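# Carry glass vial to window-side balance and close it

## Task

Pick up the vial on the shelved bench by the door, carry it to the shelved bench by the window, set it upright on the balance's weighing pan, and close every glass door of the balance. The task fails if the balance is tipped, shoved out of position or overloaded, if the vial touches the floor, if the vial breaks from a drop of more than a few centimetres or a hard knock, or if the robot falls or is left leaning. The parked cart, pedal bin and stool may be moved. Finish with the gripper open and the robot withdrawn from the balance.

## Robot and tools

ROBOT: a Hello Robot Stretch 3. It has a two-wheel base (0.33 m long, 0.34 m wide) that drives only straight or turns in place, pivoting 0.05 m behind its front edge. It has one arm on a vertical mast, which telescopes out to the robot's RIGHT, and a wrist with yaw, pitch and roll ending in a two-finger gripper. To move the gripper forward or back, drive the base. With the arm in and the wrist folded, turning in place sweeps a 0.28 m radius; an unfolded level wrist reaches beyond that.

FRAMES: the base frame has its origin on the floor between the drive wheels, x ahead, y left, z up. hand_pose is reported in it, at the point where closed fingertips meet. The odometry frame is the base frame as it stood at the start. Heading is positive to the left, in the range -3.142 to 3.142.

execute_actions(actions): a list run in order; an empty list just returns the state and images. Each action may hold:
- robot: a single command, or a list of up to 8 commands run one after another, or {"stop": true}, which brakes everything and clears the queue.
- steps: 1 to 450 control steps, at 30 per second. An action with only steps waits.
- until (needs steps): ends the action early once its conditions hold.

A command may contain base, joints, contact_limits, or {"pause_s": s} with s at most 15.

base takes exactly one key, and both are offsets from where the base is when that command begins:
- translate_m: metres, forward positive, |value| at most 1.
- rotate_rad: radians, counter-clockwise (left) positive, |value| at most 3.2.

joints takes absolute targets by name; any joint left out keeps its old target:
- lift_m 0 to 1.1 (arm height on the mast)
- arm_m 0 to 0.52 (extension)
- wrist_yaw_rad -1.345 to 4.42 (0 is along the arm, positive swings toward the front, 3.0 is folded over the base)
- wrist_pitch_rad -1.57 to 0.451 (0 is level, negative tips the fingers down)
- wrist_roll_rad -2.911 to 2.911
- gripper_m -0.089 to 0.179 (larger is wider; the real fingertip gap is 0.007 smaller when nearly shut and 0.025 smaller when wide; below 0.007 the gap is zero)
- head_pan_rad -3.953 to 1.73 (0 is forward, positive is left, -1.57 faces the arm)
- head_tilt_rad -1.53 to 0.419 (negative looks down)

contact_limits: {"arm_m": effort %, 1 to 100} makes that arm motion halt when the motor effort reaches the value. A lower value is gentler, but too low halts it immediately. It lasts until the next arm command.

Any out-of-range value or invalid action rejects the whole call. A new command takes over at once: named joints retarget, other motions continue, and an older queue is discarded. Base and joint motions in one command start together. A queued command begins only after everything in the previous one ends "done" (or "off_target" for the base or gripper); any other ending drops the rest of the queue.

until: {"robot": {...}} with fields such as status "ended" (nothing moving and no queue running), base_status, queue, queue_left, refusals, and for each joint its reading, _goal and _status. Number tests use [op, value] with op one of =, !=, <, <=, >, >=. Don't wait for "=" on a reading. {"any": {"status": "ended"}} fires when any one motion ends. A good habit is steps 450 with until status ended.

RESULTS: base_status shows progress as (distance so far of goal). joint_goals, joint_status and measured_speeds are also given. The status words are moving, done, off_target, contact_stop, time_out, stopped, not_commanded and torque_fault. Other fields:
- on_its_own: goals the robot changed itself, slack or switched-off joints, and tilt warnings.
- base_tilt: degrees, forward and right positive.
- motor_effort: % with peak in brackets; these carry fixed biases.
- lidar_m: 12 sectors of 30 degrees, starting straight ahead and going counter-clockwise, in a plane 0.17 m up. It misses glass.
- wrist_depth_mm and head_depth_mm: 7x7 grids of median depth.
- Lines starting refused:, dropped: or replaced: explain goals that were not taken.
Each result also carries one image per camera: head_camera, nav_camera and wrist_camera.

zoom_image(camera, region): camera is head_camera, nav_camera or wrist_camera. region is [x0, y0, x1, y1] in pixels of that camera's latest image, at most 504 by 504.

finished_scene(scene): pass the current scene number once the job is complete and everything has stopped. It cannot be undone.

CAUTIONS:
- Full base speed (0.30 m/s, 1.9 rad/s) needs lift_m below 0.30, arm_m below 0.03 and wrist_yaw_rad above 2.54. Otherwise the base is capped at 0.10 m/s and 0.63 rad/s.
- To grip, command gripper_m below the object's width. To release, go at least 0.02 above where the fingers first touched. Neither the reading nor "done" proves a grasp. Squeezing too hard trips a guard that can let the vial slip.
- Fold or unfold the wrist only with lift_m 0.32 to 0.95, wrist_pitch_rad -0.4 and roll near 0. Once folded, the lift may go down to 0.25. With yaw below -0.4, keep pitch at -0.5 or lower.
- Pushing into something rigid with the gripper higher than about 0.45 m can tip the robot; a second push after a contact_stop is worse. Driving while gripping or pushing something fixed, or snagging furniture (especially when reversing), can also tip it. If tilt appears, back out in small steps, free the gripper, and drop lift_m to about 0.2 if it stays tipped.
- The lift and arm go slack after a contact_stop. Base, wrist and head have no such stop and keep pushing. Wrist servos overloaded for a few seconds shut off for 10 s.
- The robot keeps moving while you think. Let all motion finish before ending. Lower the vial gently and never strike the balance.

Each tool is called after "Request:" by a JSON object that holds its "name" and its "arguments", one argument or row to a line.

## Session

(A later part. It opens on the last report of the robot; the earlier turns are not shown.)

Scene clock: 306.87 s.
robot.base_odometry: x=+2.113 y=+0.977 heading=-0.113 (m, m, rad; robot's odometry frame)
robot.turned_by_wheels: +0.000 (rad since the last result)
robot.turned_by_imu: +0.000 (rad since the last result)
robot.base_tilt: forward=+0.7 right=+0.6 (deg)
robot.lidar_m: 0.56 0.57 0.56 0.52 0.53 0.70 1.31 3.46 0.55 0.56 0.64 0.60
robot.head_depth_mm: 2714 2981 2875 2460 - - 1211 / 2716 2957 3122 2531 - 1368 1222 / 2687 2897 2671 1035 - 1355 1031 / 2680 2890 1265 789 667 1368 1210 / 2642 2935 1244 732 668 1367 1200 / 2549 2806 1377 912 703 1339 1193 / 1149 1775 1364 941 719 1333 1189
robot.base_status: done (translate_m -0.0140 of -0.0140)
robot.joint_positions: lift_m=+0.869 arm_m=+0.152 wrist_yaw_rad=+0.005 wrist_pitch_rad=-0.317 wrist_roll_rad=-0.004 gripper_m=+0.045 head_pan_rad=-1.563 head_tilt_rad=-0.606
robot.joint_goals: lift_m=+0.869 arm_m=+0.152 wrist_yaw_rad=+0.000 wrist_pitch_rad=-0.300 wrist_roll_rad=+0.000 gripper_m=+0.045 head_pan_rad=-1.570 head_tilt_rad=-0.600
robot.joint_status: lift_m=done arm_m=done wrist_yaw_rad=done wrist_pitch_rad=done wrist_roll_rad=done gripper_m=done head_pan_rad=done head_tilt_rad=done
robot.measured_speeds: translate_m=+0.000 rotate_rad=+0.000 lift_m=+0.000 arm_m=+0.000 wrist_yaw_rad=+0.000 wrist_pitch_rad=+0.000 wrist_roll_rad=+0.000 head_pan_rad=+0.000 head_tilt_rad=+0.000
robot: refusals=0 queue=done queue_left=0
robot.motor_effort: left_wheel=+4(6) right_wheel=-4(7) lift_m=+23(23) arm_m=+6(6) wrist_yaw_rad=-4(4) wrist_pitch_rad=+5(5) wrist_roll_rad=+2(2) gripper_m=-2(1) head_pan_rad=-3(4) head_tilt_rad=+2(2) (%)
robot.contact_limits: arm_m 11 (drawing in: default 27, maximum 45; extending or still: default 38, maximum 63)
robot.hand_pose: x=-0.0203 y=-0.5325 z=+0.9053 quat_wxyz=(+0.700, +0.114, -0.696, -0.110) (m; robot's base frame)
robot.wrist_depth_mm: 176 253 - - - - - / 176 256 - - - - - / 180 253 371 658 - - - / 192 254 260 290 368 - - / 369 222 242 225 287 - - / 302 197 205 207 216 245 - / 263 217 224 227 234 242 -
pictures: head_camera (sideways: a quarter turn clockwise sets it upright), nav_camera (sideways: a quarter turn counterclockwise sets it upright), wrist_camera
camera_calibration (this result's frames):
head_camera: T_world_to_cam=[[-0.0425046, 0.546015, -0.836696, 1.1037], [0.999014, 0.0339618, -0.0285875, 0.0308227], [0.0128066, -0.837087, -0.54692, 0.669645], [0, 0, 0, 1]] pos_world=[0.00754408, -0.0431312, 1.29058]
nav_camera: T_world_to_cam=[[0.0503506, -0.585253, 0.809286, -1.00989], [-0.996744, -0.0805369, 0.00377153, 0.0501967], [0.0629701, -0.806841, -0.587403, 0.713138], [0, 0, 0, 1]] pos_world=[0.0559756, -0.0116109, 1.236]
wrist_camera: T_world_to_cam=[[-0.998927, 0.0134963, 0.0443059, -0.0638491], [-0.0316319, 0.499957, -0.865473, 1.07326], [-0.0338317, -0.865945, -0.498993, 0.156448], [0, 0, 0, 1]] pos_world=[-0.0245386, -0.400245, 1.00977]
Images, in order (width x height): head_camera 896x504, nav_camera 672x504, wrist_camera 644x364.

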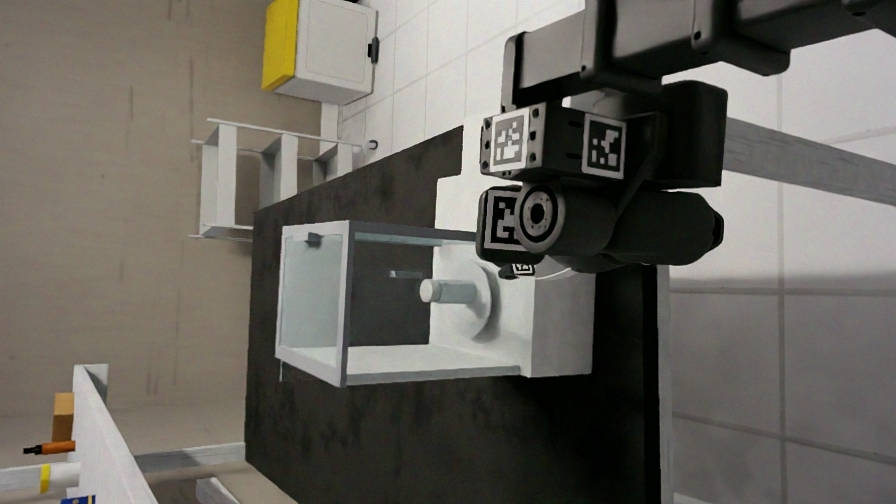

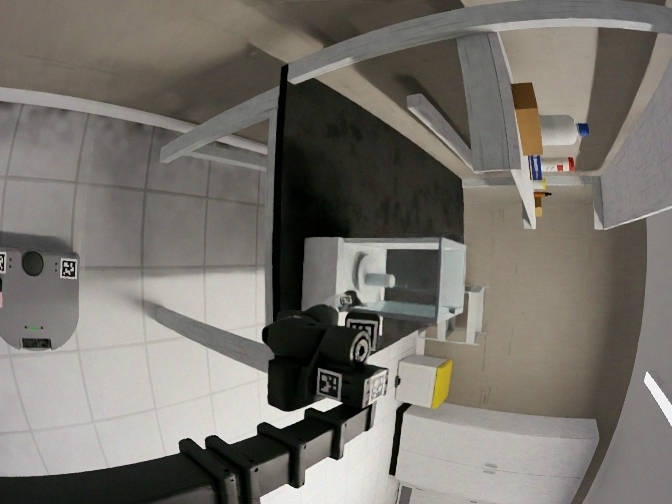

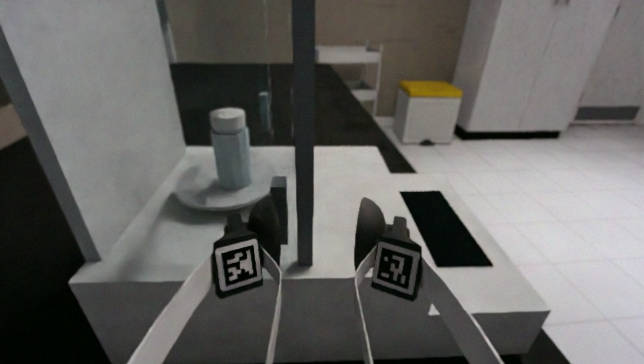

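Request:
{"name": "execute_actions", "arguments": {
  "actions": [
    {"robot": [{"base": {"translate_m": -0.005}}], "steps": 400, "until": {"robot": {"status": "ended"}}}
  ]
}}

Request:
{"name": "zoom_image", "arguments": {
  "camera": "wrist_camera",
  "region": [200, 60, 440, 300]
}}

Scene clock: 309.00 s.
robot.base_odometry: x=+2.108 y=+0.978 heading=-0.113 (m, m, rad; robot's odometry frame)
robot.turned_by_wheels: +0.000 (rad since the last result)
robot.turned_by_imu: +0.000 (rad since the last result)
robot.base_tilt: forward=+1.2 right=+0.5 (deg)
robot.lidar_m: 0.56 0.58 0.55 0.52 0.53 0.69 1.31 3.46 0.55 0.55 0.65 0.60
robot.head_depth_mm: 2705 3027 2876 2479 - - 1205 / 2711 2955 3105 2540 - 1388 1225 / 2714 2853 2687 1035 - 1367 1010 / 2679 2931 1336 796 669 1363 1215 / 2645 2944 1247 751 669 1358 1205 / 2543 2832 1299 873 701 1354 1201 / 1145 1777 1363 942 718 1340 1189
robot.base_status: done (translate_m -0.0050 of -0.0050)
robot.joint_positions: lift_m=+0.869 arm_m=+0.152 wrist_yaw_rad=+0.005 wrist_pitch_rad=-0.317 wrist_roll_rad=-0.004 gripper_m=+0.045 head_pan_rad=-1.563 head_tilt_rad=-0.606
robot.joint_goals: lift_m=+0.869 arm_m=+0.152 wrist_yaw_rad=+0.000 wrist_pitch_rad=-0.300 wrist_roll_rad=+0.000 gripper_m=+0.045 head_pan_rad=-1.570 head_tilt_rad=-0.600
robot.joint_status: lift_m=done arm_m=done wrist_yaw_rad=done wrist_pitch_rad=done wrist_roll_rad=done gripper_m=done head_pan_rad=done head_tilt_rad=done
robot.measured_speeds: translate_m=+0.000 rotate_rad=+0.000 lift_m=+0.000 arm_m=+0.000 wrist_yaw_rad=+0.000 wrist_pitch_rad=+0.000 wrist_roll_rad=+0.000 head_pan_rad=+0.000 head_tilt_rad=+0.000
robot: refusals=0 queue=done queue_left=0
robot.motor_effort: left_wheel=+5(6) right_wheel=-4(7) lift_m=+23(23) arm_m=+6(6) wrist_yaw_rad=-3(4) wrist_pitch_rad=+5(5) wrist_roll_rad=+2(2) gripper_m=-2(1) head_pan_rad=-4(3) head_tilt_rad=+2(1) (%)
robot.contact_limits: arm_m 11 (drawing in: default 27, maximum 45; extending or still: default 38, maximum 63)
robot.hand_pose: x=-0.0203 y=-0.5325 z=+0.9053 quat_wxyz=(+0.700, +0.114, -0.696, -0.110) (m; robot's base frame)
robot.wrist_depth_mm: 182 264 - - - - - / 182 261 - - - - - / 188 262 660 737 - - - / 200 262 262 297 393 - - / 363 225 245 227 298 - - / 300 198 205 206 216 252 - / 259 218 222 231 234 242 -
pictures: head_camera (sideways: a quarter turn clockwise sets it upright), nav_camera (sideways: a quarter turn counterclockwise sets it upright), wrist_camera
camera_calibration (this result's frames):
head_camera: T_world_to_cam=[[-0.0425047, 0.546015, -0.836696, 1.1037], [0.999014, 0.033962, -0.0285875, 0.0308227], [0.0128067, -0.837087, -0.54692, 0.669645], [0, 0, 0, 1]] pos_world=[0.00754409, -0.0431312, 1.29058]
nav_camera: T_world_to_cam=[[0.0503507, -0.585253, 0.809286, -1.00989], [-0.996744, -0.080537, 0.00377153, 0.0501967], [0.0629702, -0.806841, -0.587403, 0.713138], [0, 0, 0, 1]] pos_world=[0.0559756, -0.0116109, 1.236]
wrist_camera: T_world_to_cam=[[-0.998927, 0.0134953, 0.0443058, -0.0638494], [-0.0316324, 0.499956, -0.865473, 1.07326], [-0.0338308, -0.865945, -0.498993, 0.156448], [0, 0, 0, 1]] pos_world=[-0.0245385, -0.400245, 1.00977]
Images, in order (width x height): head_camera 896x504, nav_camera 672x504, wrist_camera 644x364.

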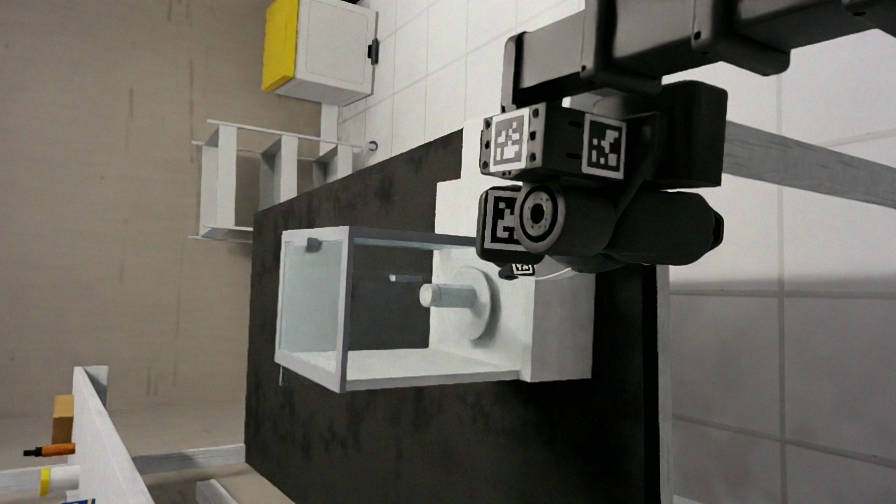

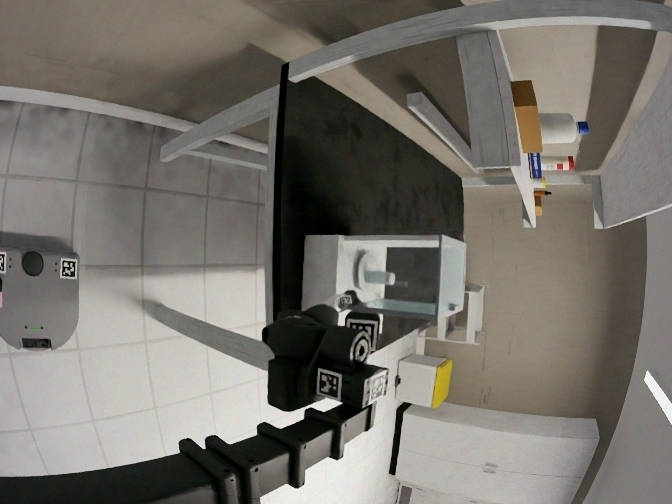

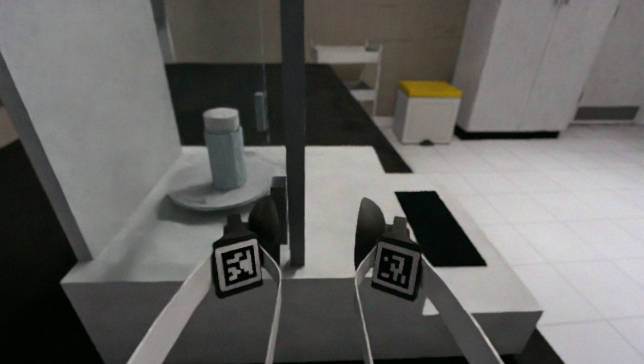

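Region (200, 60, 440, 300) of wrist_camera's 644x364 image, scaled by 2.100.

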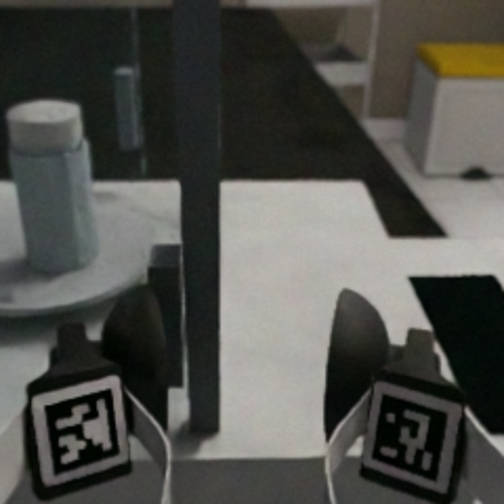

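Request:
{"name": "execute_actions", "arguments": {
  "actions": [
    {"robot": [{"base": {"translate_m": -0.005}}], "steps": 400, "until": {"robot": {"status": "ended"}}}
  ]
}}

Request:
{"name": "zoom_image", "arguments": {
  "camera": "wrist_camera",
  "region": [200, 60, 440, 300]
}}

Scene clock: 311.03 s.
robot.base_odometry: x=+2.103 y=+0.978 heading=-0.113 (m, m, rad; robot's odometry frame)
robot.turned_by_wheels: +0.000 (rad since the last result)
robot.turned_by_imu: +0.000 (rad since the last result)
robot.base_tilt: forward=+1.0 right=+0.5 (deg)
robot.lidar_m: 0.57 0.58 0.55 0.52 0.53 0.69 1.30 3.46 0.55 0.54 0.65 0.61
robot.head_depth_mm: 2694 3016 2918 2422 - - 1204 / 2722 2922 3069 2505 - 1381 1228 / 2702 2901 2809 1036 - 1343 1009 / 2644 2863 1338 792 - 1365 1212 / 2673 2971 1256 730 670 1362 1209 / 2554 2813 1287 870 683 1351 1196 / 1288 1789 1360 938 717 1340 1193
robot.base_status: done (translate_m -0.0050 of -0.0050)
robot.joint_positions: lift_m=+0.869 arm_m=+0.152 wrist_yaw_rad=+0.009 wrist_pitch_rad=-0.317 wrist_roll_rad=-0.004 gripper_m=+0.045 head_pan_rad=-1.563 head_tilt_rad=-0.606
robot.joint_goals: lift_m=+0.869 arm_m=+0.152 wrist_yaw_rad=+0.000 wrist_pitch_rad=-0.300 wrist_roll_rad=+0.000 gripper_m=+0.045 head_pan_rad=-1.570 head_tilt_rad=-0.600
robot.joint_status: lift_m=done arm_m=done wrist_yaw_rad=done wrist_pitch_rad=done wrist_roll_rad=done gripper_m=done head_pan_rad=done head_tilt_rad=done
robot.measured_speeds: translate_m=+0.000 rotate_rad=+0.000 lift_m=+0.000 arm_m=+0.000 wrist_yaw_rad=+0.000 wrist_pitch_rad=+0.000 wrist_roll_rad=+0.000 head_pan_rad=+0.000 head_tilt_rad=+0.000
robot: refusals=0 queue=done queue_left=0
robot.motor_effort: left_wheel=+6(8) right_wheel=-6(7) lift_m=+22(23) arm_m=+6(6) wrist_yaw_rad=-7(8) wrist_pitch_rad=+5(5) wrist_roll_rad=+2(2) gripper_m=-3(2) head_pan_rad=-4(3) head_tilt_rad=+2(1) (%)
robot.contact_limits: arm_m 11 (drawing in: default 27, maximum 45; extending or still: default 38, maximum 63)
robot.hand_pose: x=-0.0193 y=-0.5325 z=+0.9053 quat_wxyz=(+0.700, +0.115, -0.696, -0.108) (m; robot's base frame)
robot.wrist_depth_mm: 187 270 - - - - - / 186 268 - - - - - / 190 268 370 680 - - - / 192 256 260 289 394 - - / 352 231 245 226 296 - - / 290 199 206 206 216 254 - / 263 220 223 229 235 246 -
pictures: head_camera (sideways: a quarter turn clockwise sets it upright), nav_camera (sideways: a quarter turn counterclockwise sets it upright), wrist_camera
camera_calibration (this result's frames):
head_camera: T_world_to_cam=[[-0.0425047, 0.546015, -0.836696, 1.1037], [0.999014, 0.033962, -0.0285875, 0.0308227], [0.0128067, -0.837087, -0.54692, 0.669645], [0, 0, 0, 1]] pos_world=[0.00754409, -0.0431312, 1.29058]
nav_camera: T_world_to_cam=[[0.0503507, -0.585253, 0.809286, -1.00989], [-0.996744, -0.080537, 0.00377153, 0.0501967], [0.0629702, -0.806841, -0.587403, 0.713138], [0, 0, 0, 1]] pos_world=[0.0559756, -0.0116109, 1.236]
wrist_camera: T_world_to_cam=[[-0.998974, 0.0094022, 0.0443082, -0.0650666], [-0.0336827, 0.499823, -0.865473, 1.07317], [-0.0302836, -0.866077, -0.498993, 0.156485], [0, 0, 0, 1]] pos_world=[-0.0241135, -0.400257, 1.00977]
Images, in order (width x height): head_camera 896x504, nav_camera 672x504, wrist_camera 644x364.

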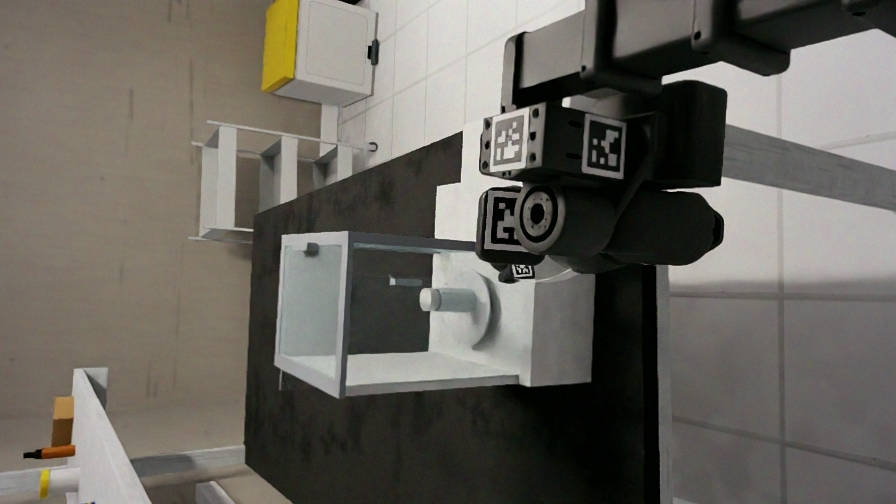

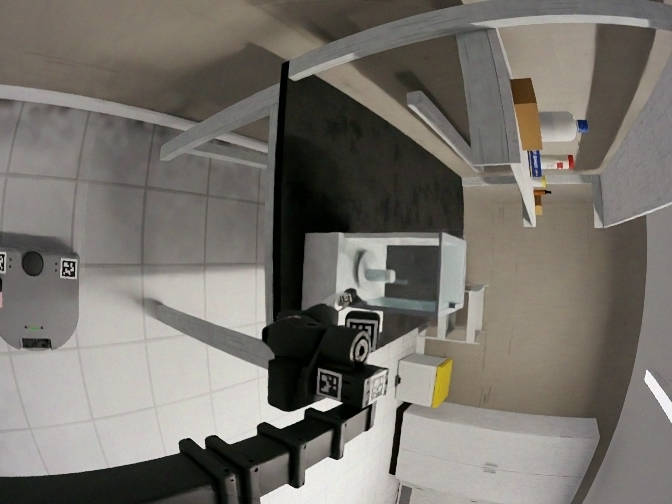

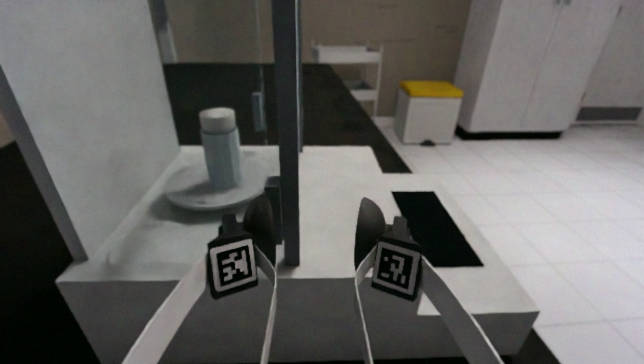

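Region (200, 60, 440, 300) of wrist_camera's 644x364 image, scaled by 2.100.

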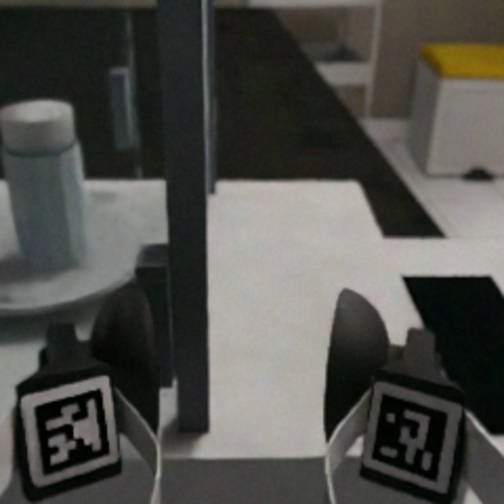

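Request:
{"name": "execute_actions", "arguments": {
  "actions": [
    {"robot": [{"base": {"translate_m": 0.008}}, {"joints": {"arm_m": 0.0}}, {"base": {"translate_m": -0.43}, "joints": {"wrist_yaw_rad": 1.57}}, {"base": {"rotate_rad": 1.571}, "joints": {"head_pan_rad": -1.2, "head_tilt_rad": -0.7}}], "steps": 450, "until": {"robot": {"status": "ended"}}}
  ]
}}

Scene clock: 356.07 s.
robot.base_odometry: x=+1.684 y=+1.026 heading=+1.458 (m, m, rad; robot's odometry frame)
robot.turned_by_wheels: +1.571 (rad since the last result)
robot.turned_by_imu: +1.578 (rad since the last result)
robot.base_tilt: forward=+1.0 right=+0.6 (deg)
robot.lidar_m: 0.49 0.50 0.65 0.88 3.69 3.00 1.98 0.58 0.99 0.99 0.75 0.52
robot.head_depth_mm: 774 858 955 1084 1250 1393 - / 800 883 997 1127 1314 1403 - / 822 915 1032 1181 1383 1368 1217 / 852 951 1076 1241 1463 1391 - / 881 990 1119 1292 1510 1386 - / 822 896 956 1086 1226 1284 1153 / 677 730 791 850 959 1051 1107
robot.base_status: done (rotate_rad +1.5708 of +1.5710)
robot.joint_positions: lift_m=+0.869 arm_m=+0.000 wrist_yaw_rad=+1.568 wrist_pitch_rad=-0.317 wrist_roll_rad=-0.004 gripper_m=+0.045 head_pan_rad=-1.207 head_tilt_rad=-0.691
robot.joint_goals: lift_m=+0.869 arm_m=+0.000 wrist_yaw_rad=+1.570 wrist_pitch_rad=-0.300 wrist_roll_rad=+0.000 gripper_m=+0.045 head_pan_rad=-1.200 head_tilt_rad=-0.700
robot.joint_status: lift_m=done arm_m=done wrist_yaw_rad=done wrist_pitch_rad=done wrist_roll_rad=done gripper_m=done head_pan_rad=done head_tilt_rad=done
robot.measured_speeds: translate_m=+0.000 rotate_rad=+0.000 lift_m=+0.000 arm_m=+0.000 wrist_yaw_rad=+0.000 wrist_pitch_rad=+0.000 wrist_roll_rad=+0.000 head_pan_rad=+0.000 head_tilt_rad=+0.000
robot: refusals=0 queue=done queue_left=0
robot.motor_effort: left_wheel=-4(10) right_wheel=+3(5) lift_m=+23(23) arm_m=-5(5) wrist_yaw_rad=+3(8) wrist_pitch_rad=+5(5) wrist_roll_rad=+2(2) gripper_m=+0(3) head_pan_rad=+4(33) head_tilt_rad=-3(10) (%)
robot.hand_pose: x=+0.2146 y=-0.1462 z=+0.9053 quat_wxyz=(+0.574, +0.571, -0.414, +0.415) (m; robot's base frame)
robot.wrist_depth_mm: 355 361 375 383 391 407 415 / 378 387 405 412 416 437 447 / 417 415 432 443 454 467 487 / 452 446 456 483 498 521 541 / 489 509 517 540 561 598 624 / 549 566 605 616 648 675 716 / 607 639 672 691 730 785 817
pictures: head_camera (sideways: a quarter turn clockwise sets it upright), nav_camera (sideways: a quarter turn counterclockwise sets it upright), wrist_camera
camera_calibration (this result's frames):
head_camera: T_world_to_cam=[[-0.254815, 0.561679, -0.787138, 1.04038], [0.923685, 0.382253, -0.0262532, 0.0282401], [0.28614, -0.733757, -0.616218, 0.758131], [0, 0, 0, 1]] pos_world=[0.0220881, -0.0388721, 1.28684]
nav_camera: T_world_to_cam=[[0.274965, -0.593406, 0.756481, -0.94243], [-0.906134, -0.422983, -0.00243989, 0.0577306], [0.321426, -0.684802, -0.654011, 0.79821], [0, 0, 0, 1]] pos_world=[0.0548811, 0.0117911, 1.23511]
wrist_camera: T_world_to_cam=[[-0.021959, -0.998777, 0.044295, -0.192108], [-0.500206, -0.0273855, -0.865473, 0.910996], [0.865628, -0.0411616, -0.498993, 0.426494], [0, 0, 0, 1]] pos_world=[0.0822821, -0.14937, 1.00977]
Images, in order (width x height): head_camera 896x504, nav_camera 672x504, wrist_camera 644x364.

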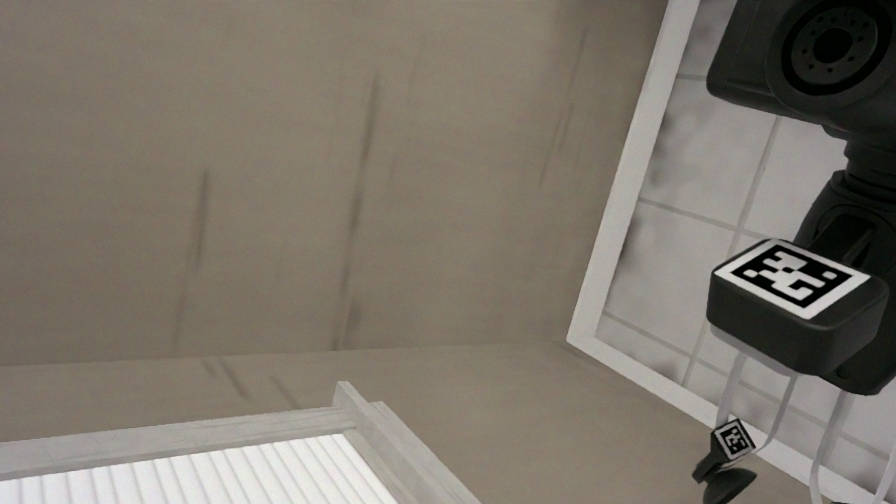

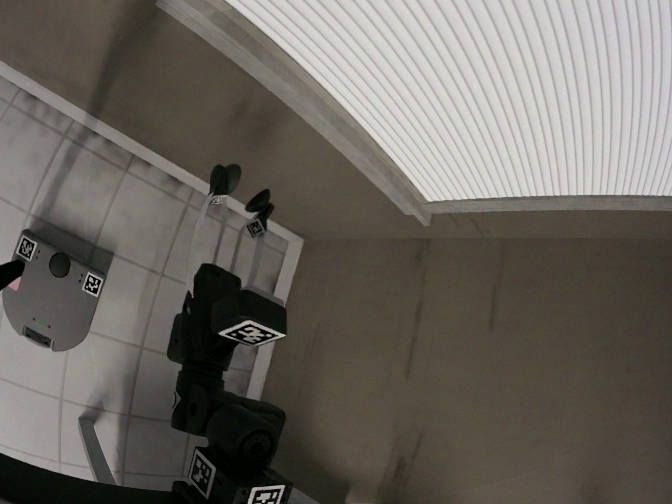

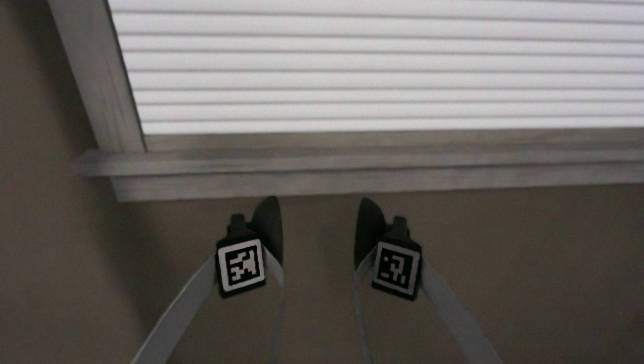

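Request:
{"name": "execute_actions", "arguments": {
  "actions": [
    {"robot": [{"base": {"rotate_rad": -0.007}}, {"base": {"translate_m": -0.45}, "joints": {"head_pan_rad": -1.8, "head_tilt_rad": -0.9}}], "steps": 450, "until": {"robot": {"status": "ended"}}}
  ]
}}

Scene clock: 365.00 s.
robot.base_odometry: x=+1.630 y=+0.579 heading=+1.451 (m, m, rad; robot's odometry frame)
robot.turned_by_wheels: -0.007 (rad since the last result)
robot.turned_by_imu: -0.008 (rad since the last result)
robot.base_tilt: forward=+1.1 right=+0.6 (deg)
robot.lidar_m: 0.94 0.96 0.92 1.05 3.65 2.46 1.54 1.38 0.25 0.87 1.04 1.00
robot.head_depth_mm: 951 1023 840 599 - - - / 919 548 667 573 - 1212 1112 / 909 542 624 568 - 1203 1125 / 911 557 630 587 - 752 1084 / 888 982 830 717 - - 1095 / 843 963 1166 1431 1401 - 1084 / 845 971 1139 1382 1404 - 1069
robot.base_status: done (translate_m -0.4500 of -0.4500)
robot.joint_positions: lift_m=+0.869 arm_m=+0.000 wrist_yaw_rad=+1.568 wrist_pitch_rad=-0.317 wrist_roll_rad=-0.004 gripper_m=+0.045 head_pan_rad=-1.793 head_tilt_rad=-0.888
robot.joint_goals: lift_m=+0.869 arm_m=+0.000 wrist_yaw_rad=+1.570 wrist_pitch_rad=-0.300 wrist_roll_rad=+0.000 gripper_m=+0.045 head_pan_rad=-1.800 head_tilt_rad=-0.900
robot.joint_status: lift_m=done arm_m=done wrist_yaw_rad=done wrist_pitch_rad=done wrist_roll_rad=done gripper_m=done head_pan_rad=done head_tilt_rad=done
robot.measured_speeds: translate_m=+0.000 rotate_rad=+0.000 lift_m=+0.000 arm_m=+0.000 wrist_yaw_rad=+0.000 wrist_pitch_rad=+0.000 wrist_roll_rad=+0.000 head_pan_rad=+0.000 head_tilt_rad=+0.000
robot: refusals=0 queue=done queue_left=0
robot.motor_effort: left_wheel=-3(8) right_wheel=+3(3) lift_m=+23(23) arm_m=-5(5) wrist_yaw_rad=+2(2) wrist_pitch_rad=+5(5) wrist_roll_rad=+2(2) gripper_m=+0(1) head_pan_rad=-4(40) head_tilt_rad=-3(16) (%)
robot.hand_pose: x=+0.2146 y=-0.1462 z=+0.9053 quat_wxyz=(+0.574, +0.571, -0.414, +0.415) (m; robot's base frame)
robot.wrist_depth_mm: 751 769 768 823 820 846 869 / 803 826 800 864 904 907 905 / 857 896 952 955 989 - 915 / 950 963 - - - - 907 / - - - - - - 901 / - - - - - - 938 / - - - - - - 914
pictures: head_camera (sideways: a quarter turn clockwise sets it upright), nav_camera (sideways: a quarter turn counterclockwise sets it upright), wrist_camera
camera_calibration (this result's frames):
head_camera: T_world_to_cam=[[0.129601, 0.747729, -0.651233, 0.86092], [0.982008, -0.18776, -0.020152, 0.0199354], [-0.137343, -0.636905, -0.75861, 0.945916], [0, 0, 0, 1]] pos_world=[-0.00123766, -0.0375334, 1.27864]
nav_camera: T_world_to_cam=[[-0.128875, -0.77875, 0.613954, -0.754236], [-0.988478, 0.150442, -0.0166682, 0.0767541], [-0.0793839, -0.609028, -0.789166, 0.976425], [0, 0, 0, 1]] pos_world=[0.0561802, -0.00423781, 1.23491]
wrist_camera: T_world_to_cam=[[-0.0219475, -0.998777, 0.0442949, -0.192106], [-0.500206, -0.0273912, -0.865473, 0.910995], [0.865628, -0.0411515, -0.498993, 0.426496], [0, 0, 0, 1]] pos_world=[0.0822822, -0.149367, 1.00977]
Images, in order (width x height): head_camera 896x504, nav_camera 672x504, wrist_camera 644x364.

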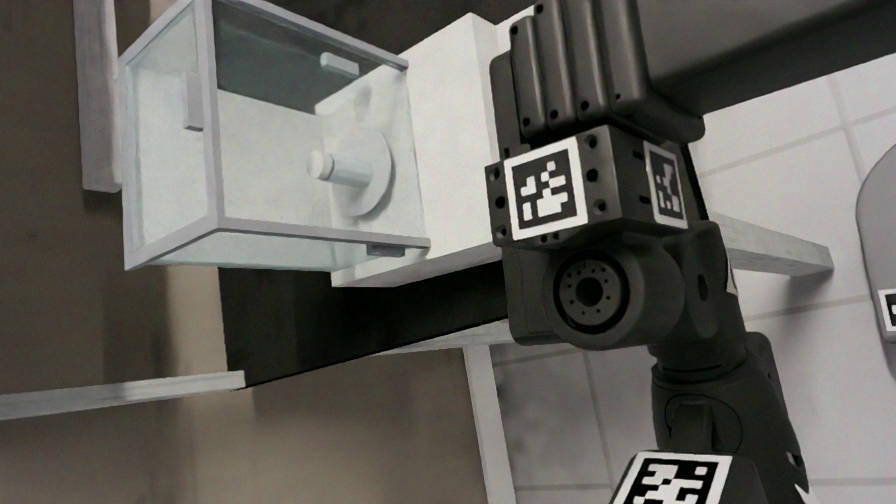

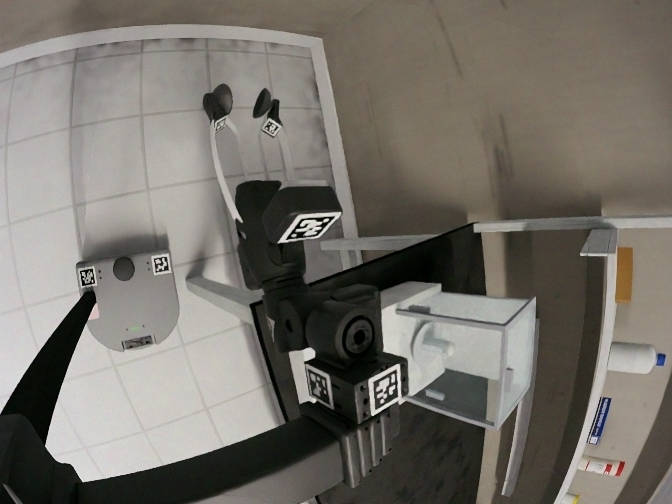

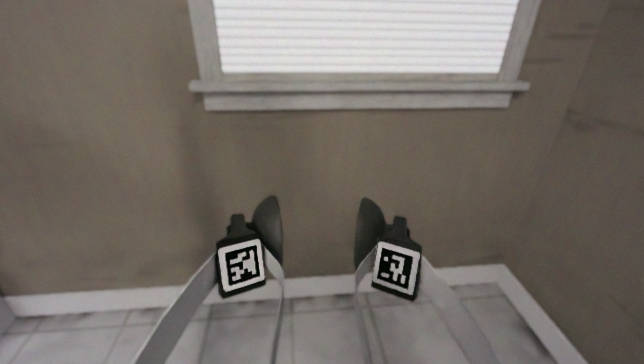

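Request:
{"name": "execute_actions", "arguments": {
  "actions": [
    {"robot": [{"base": {"translate_m": -0.61}, "joints": {"head_pan_rad": -1.0, "head_tilt_rad": -0.7}}, {"joints": {"arm_m": 0.30}}], "steps": 450, "until": {"robot": {"status": "ended"}}}
  ]
}}

Scene clock: 377.63 s.
robot.base_odometry: x=+1.557 y=-0.027 heading=+1.451 (m, m, rad; robot's odometry frame)
robot.turned_by_wheels: +0.000 (rad since the last result)
robot.turned_by_imu: -0.001 (rad since the last result)
robot.base_tilt: forward=+1.1 right=+0.4 (deg)
robot.lidar_m: 1.54 1.25 1.26 2.90 3.29 1.83 1.65 0.96 0.99 0.93 0.94 0.54
robot.head_depth_mm: 660 946 1044 940 667 568 484 / 878 996 1087 899 671 563 490 / 902 1055 1128 887 676 560 510 / 807 1047 683 728 668 556 1114 / 767 1142 707 655 627 564 1151 / 1136 1251 1469 674 589 591 1147 / 1214 1366 1595 675 599 855 1090
robot.base_status: done (translate_m -0.6100 of -0.6100)
robot.joint_positions: lift_m=+0.869 arm_m=+0.300 wrist_yaw_rad=+1.568 wrist_pitch_rad=-0.317 wrist_roll_rad=-0.004 gripper_m=+0.045 head_pan_rad=-1.007 head_tilt_rad=-0.705
robot.joint_goals: lift_m=+0.869 arm_m=+0.300 wrist_yaw_rad=+1.570 wrist_pitch_rad=-0.300 wrist_roll_rad=+0.000 gripper_m=+0.045 head_pan_rad=-1.000 head_tilt_rad=-0.700
robot.joint_status: lift_m=done arm_m=done wrist_yaw_rad=done wrist_pitch_rad=done wrist_roll_rad=done gripper_m=done head_pan_rad=done head_tilt_rad=done
robot.measured_speeds: translate_m=+0.000 rotate_rad=+0.000 lift_m=+0.000 arm_m=+0.000 wrist_yaw_rad=+0.000 wrist_pitch_rad=+0.000 wrist_roll_rad=+0.000 head_pan_rad=+0.000 head_tilt_rad=+0.000
robot: refusals=0 queue=done queue_left=0
robot.motor_effort: left_wheel=-3(8) right_wheel=+2(3) lift_m=+23(23) arm_m=+6(6) wrist_yaw_rad=+2(3) wrist_pitch_rad=+5(5) wrist_roll_rad=+2(2) gripper_m=-1(0) head_pan_rad=+4(45) head_tilt_rad=+1(13) (%)
robot.hand_pose: x=+0.2146 y=-0.4454 z=+0.9053 quat_wxyz=(+0.574, +0.571, -0.414, +0.415) (m; robot's base frame)
robot.wrist_depth_mm: - - - - 330 855 639 / - - - - 334 898 566 / - - - 366 334 945 582 / - - 302 292 304 514 531 / - 290 276 290 297 397 398 / - 302 307 313 308 324 330 / - 266 267 268 271 273 274
pictures: head_camera (sideways: a quarter turn clockwise sets it upright), nav_camera (sideways: a quarter turn counterclockwise sets it upright), wrist_camera
camera_calibration (this result's frames):
head_camera: T_world_to_cam=[[-0.367013, 0.508884, -0.778678, 1.03004], [0.829154, 0.558422, -0.0258619, 0.028307], [0.42167, -0.655135, -0.626891, 0.771188], [0, 0, 0, 1]] pos_world=[0.0293796, -0.0347448, 1.28625]
nav_camera: T_world_to_cam=[[0.392839, -0.53562, 0.747521, -0.931471], [-0.804073, -0.59452, -0.00343216, 0.0583998], [0.446255, -0.599714, -0.664229, 0.810739], [0, 0, 0, 1]] pos_world=[0.0510801, 0.022016, 1.23501]
wrist_camera: T_world_to_cam=[[-0.0216736, -0.998783, 0.044295, -0.490947], [-0.500198, -0.0275285, -0.865473, 0.902739], [0.86564, -0.0409142, -0.498993, 0.414288], [0, 0, 0, 1]] pos_world=[0.0822833, -0.448549, 1.00977]
Images, in order (width x height): head_camera 896x504, nav_camera 672x504, wrist_camera 644x364.

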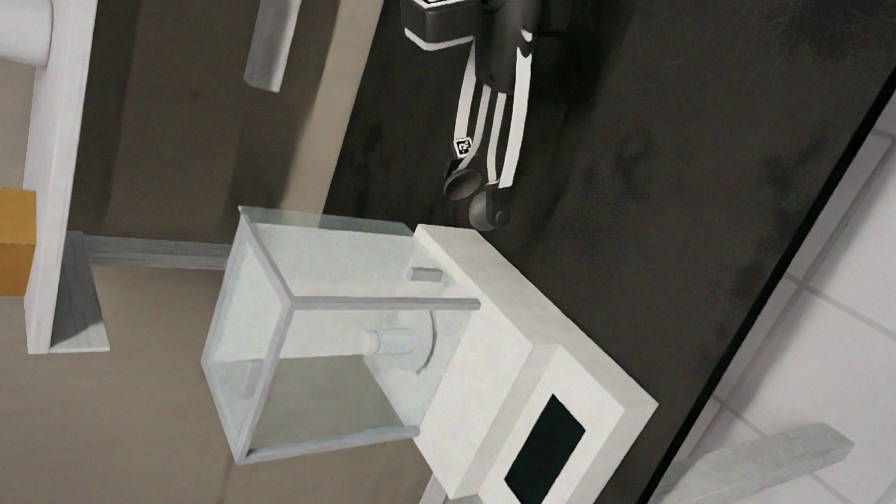

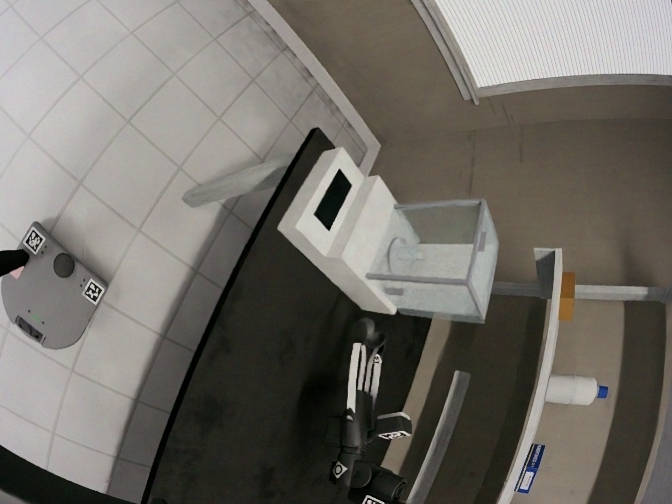

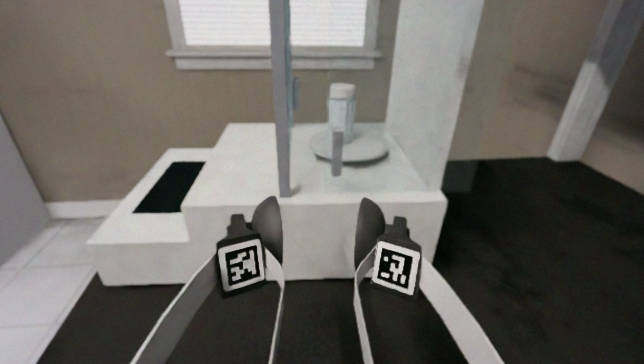

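Request:
{"name": "zoom_image", "arguments": {
  "camera": "wrist_camera",
  "region": [220, 60, 480, 260]
}}

Region (220, 60, 480, 260) of wrist_camera's 644x364 image, scaled by 1.938; it fills the top 388 rows of this view, and the rest is white.

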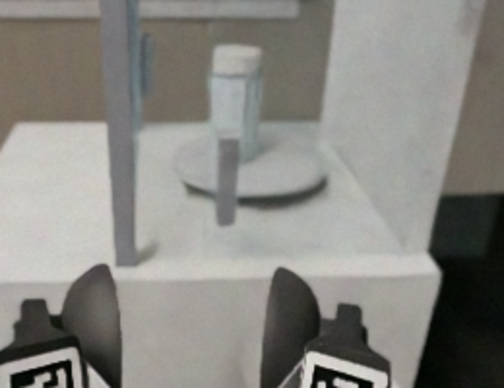

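Request:
{"name": "execute_actions", "arguments": {
  "actions": [
    {"robot": [{"base": {"translate_m": 0.065}, "joints": {"arm_m": 0.317}}], "steps": 450, "until": {"robot": {"status": "ended"}}}
  ]
}}

Request:
{"name": "zoom_image", "arguments": {
  "camera": "wrist_camera",
  "region": [200, 120, 440, 300]
}}

Scene clock: 384.70 s.
robot.base_odometry: x=+1.565 y=+0.038 heading=+1.451 (m, m, rad; robot's odometry frame)
robot.turned_by_wheels: +0.000 (rad since the last result)
robot.turned_by_imu: +0.000 (rad since the last result)
robot.base_tilt: forward=+1.0 right=+0.5 (deg)
robot.lidar_m: 1.48 1.25 1.20 2.69 3.31 1.90 1.72 1.02 0.99 0.92 0.94 0.48
robot.head_depth_mm: 825 945 1041 942 677 567 484 / 863 997 1082 897 680 564 482 / 657 1041 653 767 675 559 500 / 753 1086 651 651 631 552 1113 / 1057 1172 755 659 574 545 1146 / 1127 1266 1443 671 580 572 1102 / 1204 1378 1601 1853 593 761 1112
robot.base_status: done (translate_m +0.0650 of +0.0650)
robot.joint_positions: lift_m=+0.869 arm_m=+0.317 wrist_yaw_rad=+1.568 wrist_pitch_rad=-0.317 wrist_roll_rad=-0.004 gripper_m=+0.045 head_pan_rad=-1.007 head_tilt_rad=-0.705
robot.joint_goals: lift_m=+0.869 arm_m=+0.317 wrist_yaw_rad=+1.570 wrist_pitch_rad=-0.300 wrist_roll_rad=+0.000 gripper_m=+0.045 head_pan_rad=-1.000 head_tilt_rad=-0.700
robot.joint_status: lift_m=done arm_m=done wrist_yaw_rad=done wrist_pitch_rad=done wrist_roll_rad=done gripper_m=done head_pan_rad=done head_tilt_rad=done
robot.measured_speeds: translate_m=+0.000 rotate_rad=+0.000 lift_m=+0.000 arm_m=+0.000 wrist_yaw_rad=+0.000 wrist_pitch_rad=+0.000 wrist_roll_rad=+0.000 head_pan_rad=+0.000 head_tilt_rad=+0.000
robot: refusals=0 queue=done queue_left=0
robot.motor_effort: left_wheel=-3(4) right_wheel=+3(6) lift_m=+22(22) arm_m=+6(7) wrist_yaw_rad=+2(2) wrist_pitch_rad=+5(5) wrist_roll_rad=+2(2) gripper_m=+0(0) head_pan_rad=+4(4) head_tilt_rad=+2(2) (%)
robot.hand_pose: x=+0.2146 y=-0.4624 z=+0.9053 quat_wxyz=(+0.574, +0.571, -0.414, +0.415) (m; robot's base frame)
robot.wrist_depth_mm: - - - - 275 737 618 / - - - - 277 767 605 / - - - 398 279 836 546 / - 400 292 280 275 532 521 / - 265 237 237 238 403 406 / 247 226 231 231 248 325 327 / 245 245 252 254 261 273 274
pictures: head_camera (sideways: a quarter turn clockwise sets it upright), nav_camera (sideways: a quarter turn counterclockwise sets it upright), wrist_camera
camera_calibration (this result's frames):
head_camera: T_world_to_cam=[[-0.366992, 0.50885, -0.77871, 1.03008], [0.829154, 0.558421, -0.0258634, 0.0283089], [0.421688, -0.655162, -0.626851, 0.771136], [0, 0, 0, 1]] pos_world=[0.0293801, -0.0347454, 1.28625]
nav_camera: T_world_to_cam=[[0.392819, -0.535588, 0.747555, -0.931516], [-0.804073, -0.594521, -0.00342841, 0.0583949], [0.446273, -0.599743, -0.664191, 0.810689], [0, 0, 0, 1]] pos_world=[0.0510819, 0.0220131, 1.23501]
wrist_camera: T_world_to_cam=[[-0.0216736, -0.998783, 0.0442948, -0.50793], [-0.500198, -0.0275283, -0.865473, 0.902271], [0.86564, -0.0409141, -0.498993, 0.413593], [0, 0, 0, 1]] pos_world=[0.0822833, -0.465552, 1.00977]
Images, in order (width x height): head_camera 896x504, nav_camera 672x504, wrist_camera 644x364.

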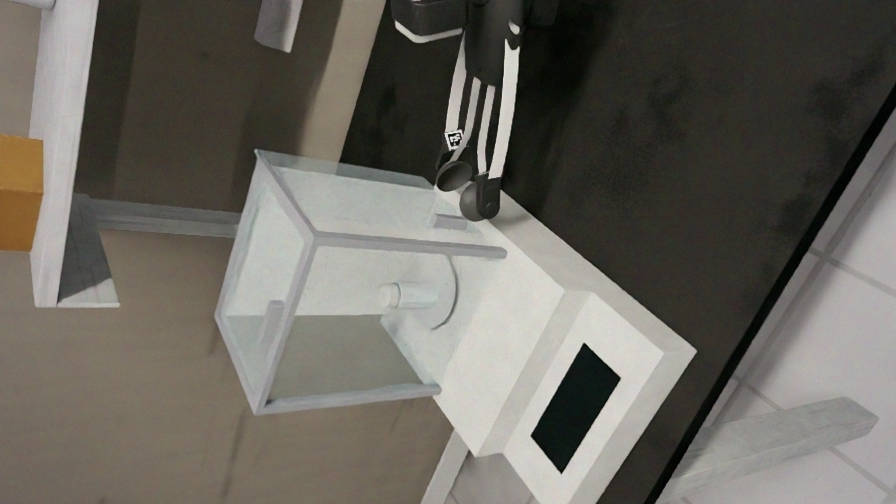

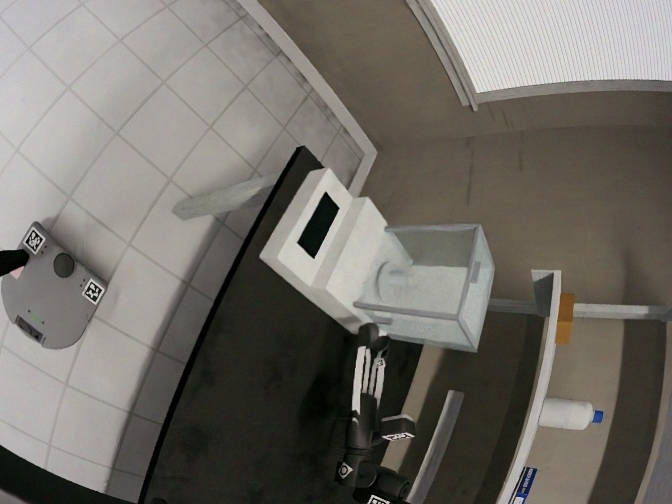

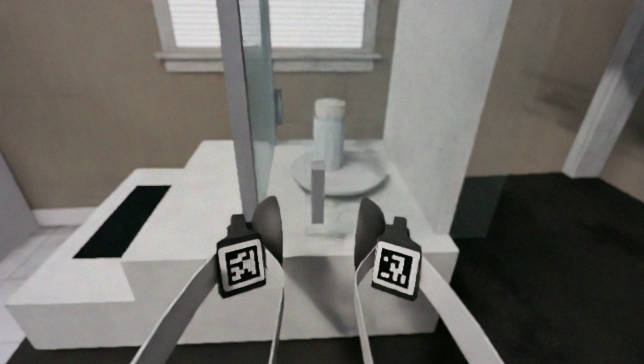

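Region (200, 120, 440, 300) of wrist_camera's 644x364 image, scaled by 2.100; it fills the top 378 rows of this view, and the rest is white.

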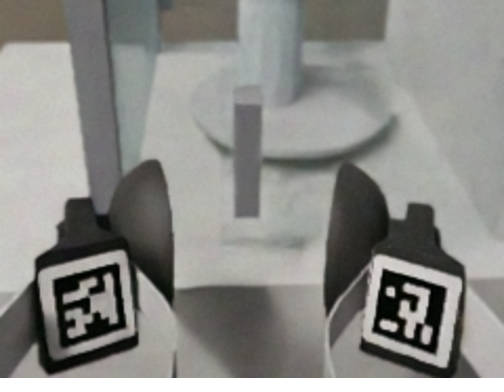

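Request:
{"name": "execute_actions", "arguments": {
  "actions": [
    {"robot": [{"base": {"translate_m": 0.021}}], "steps": 450, "until": {"robot": {"status": "ended"}}}
  ]
}}

Request:
{"name": "zoom_image", "arguments": {
  "camera": "wrist_camera",
  "region": [200, 140, 440, 320]
}}

Scene clock: 389.07 s.
robot.base_odometry: x=+1.568 y=+0.059 heading=+1.451 (m, m, rad; robot's odometry frame)
robot.turned_by_wheels: +0.000 (rad since the last result)
robot.turned_by_imu: +0.000 (rad since the last result)
robot.base_tilt: forward=+1.0 right=+0.6 (deg)
robot.lidar_m: 1.46 1.25 1.19 2.62 3.04 1.91 1.74 1.04 0.99 0.92 0.93 0.46
robot.head_depth_mm: 825 944 1040 942 676 568 483 / 698 998 1075 898 680 562 481 / 656 1030 620 701 672 558 499 / 729 1085 651 660 599 555 1108 / 1063 1174 1343 677 574 534 1148 / 1130 1277 1458 674 581 561 1077 / 1203 1381 1604 1845 595 750 1117
robot.base_status: done (translate_m +0.0210 of +0.0210)
robot.joint_positions: lift_m=+0.869 arm_m=+0.317 wrist_yaw_rad=+1.568 wrist_pitch_rad=-0.317 wrist_roll_rad=-0.004 gripper_m=+0.045 head_pan_rad=-1.007 head_tilt_rad=-0.705
robot.joint_goals: lift_m=+0.869 arm_m=+0.317 wrist_yaw_rad=+1.570 wrist_pitch_rad=-0.300 wrist_roll_rad=+0.000 gripper_m=+0.045 head_pan_rad=-1.000 head_tilt_rad=-0.700
robot.joint_status: lift_m=done arm_m=done wrist_yaw_rad=done wrist_pitch_rad=done wrist_roll_rad=done gripper_m=done head_pan_rad=done head_tilt_rad=done
robot.measured_speeds: translate_m=+0.000 rotate_rad=+0.000 lift_m=+0.000 arm_m=+0.000 wrist_yaw_rad=+0.000 wrist_pitch_rad=+0.000 wrist_roll_rad=+0.000 head_pan_rad=+0.000 head_tilt_rad=+0.000
robot: refusals=0 queue=done queue_left=0
robot.motor_effort: left_wheel=-3(5) right_wheel=+2(5) lift_m=+23(23) arm_m=+6(6) wrist_yaw_rad=+1(2) wrist_pitch_rad=+5(5) wrist_roll_rad=+2(2) gripper_m=-1(0) head_pan_rad=+4(3) head_tilt_rad=+1(1) (%)
robot.hand_pose: x=+0.2146 y=-0.4624 z=+0.9053 quat_wxyz=(+0.574, +0.571, -0.414, +0.415) (m; robot's base frame)
robot.wrist_depth_mm: - - - - 274 172 605 / - - - - 275 188 614 / - - - - 278 766 549 / - - 286 278 271 497 509 / - 257 239 236 227 395 404 / 243 198 201 206 209 326 323 / 211 213 220 227 235 271 274
pictures: head_camera (sideways: a quarter turn clockwise sets it upright), nav_camera (sideways: a quarter turn counterclockwise sets it upright), wrist_camera
camera_calibration (this result's frames):
head_camera: T_world_to_cam=[[-0.366965, 0.508807, -0.77875, 1.03013], [0.829155, 0.55842, -0.0258653, 0.0283114], [0.421709, -0.655196, -0.626801, 0.771071], [0, 0, 0, 1]] pos_world=[0.0293806, -0.0347463, 1.28626]
nav_camera: T_world_to_cam=[[0.392793, -0.535547, 0.747598, -0.931571], [-0.804073, -0.594521, -0.00342372, 0.0583888], [0.446296, -0.599779, -0.664142, 0.810626], [0, 0, 0, 1]] pos_world=[0.0510842, 0.0220094, 1.23501]
wrist_camera: T_world_to_cam=[[-0.0216737, -0.998783, 0.0442949, -0.50793], [-0.500198, -0.0275284, -0.865473, 0.902271], [0.86564, -0.0409142, -0.498993, 0.413593], [0, 0, 0, 1]] pos_world=[0.0822833, -0.465552, 1.00977]
Images, in order (width x height): head_camera 896x504, nav_camera 672x504, wrist_camera 644x364.

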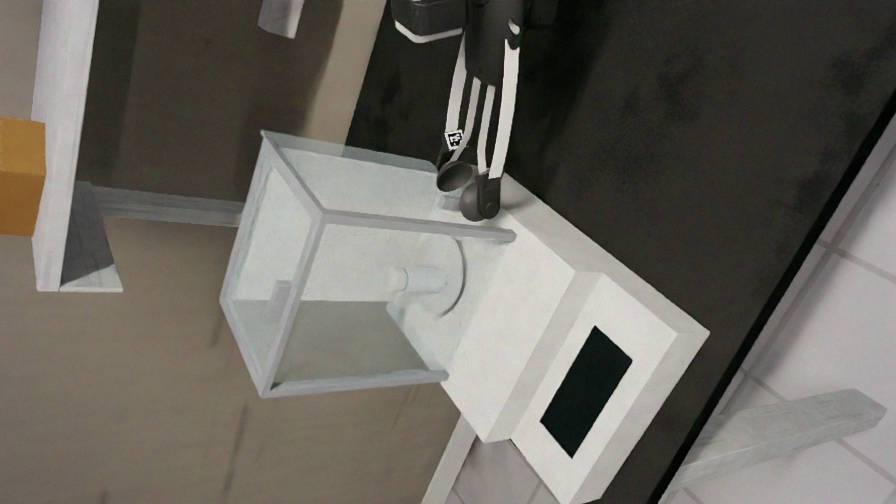

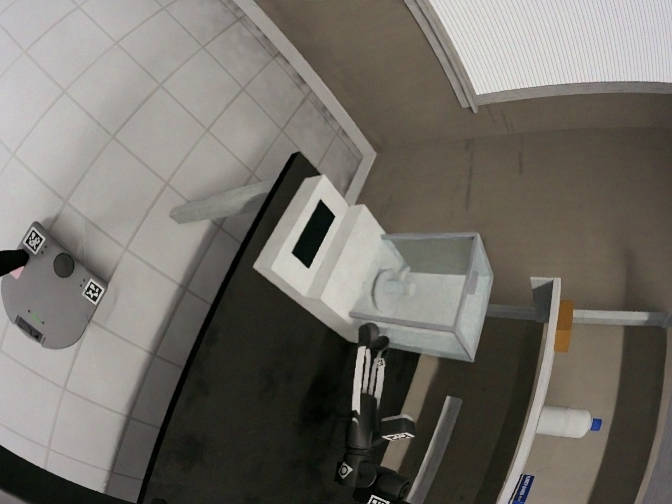

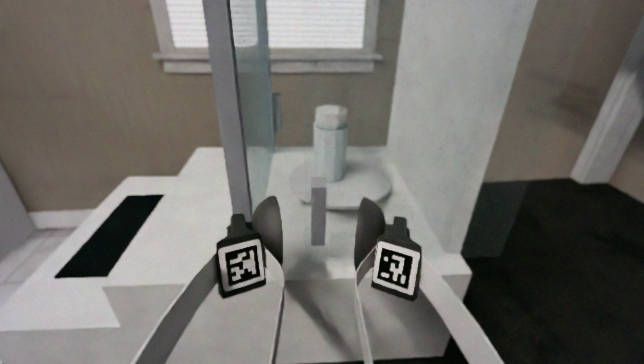

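Region (200, 140, 440, 320) of wrist_camera's 644x364 image, scaled by 2.100; it fills the top 378 rows of this view, and the rest is white.

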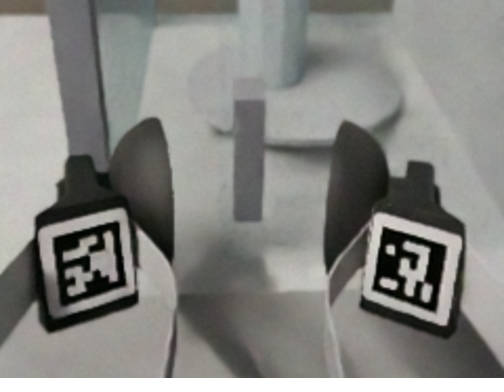

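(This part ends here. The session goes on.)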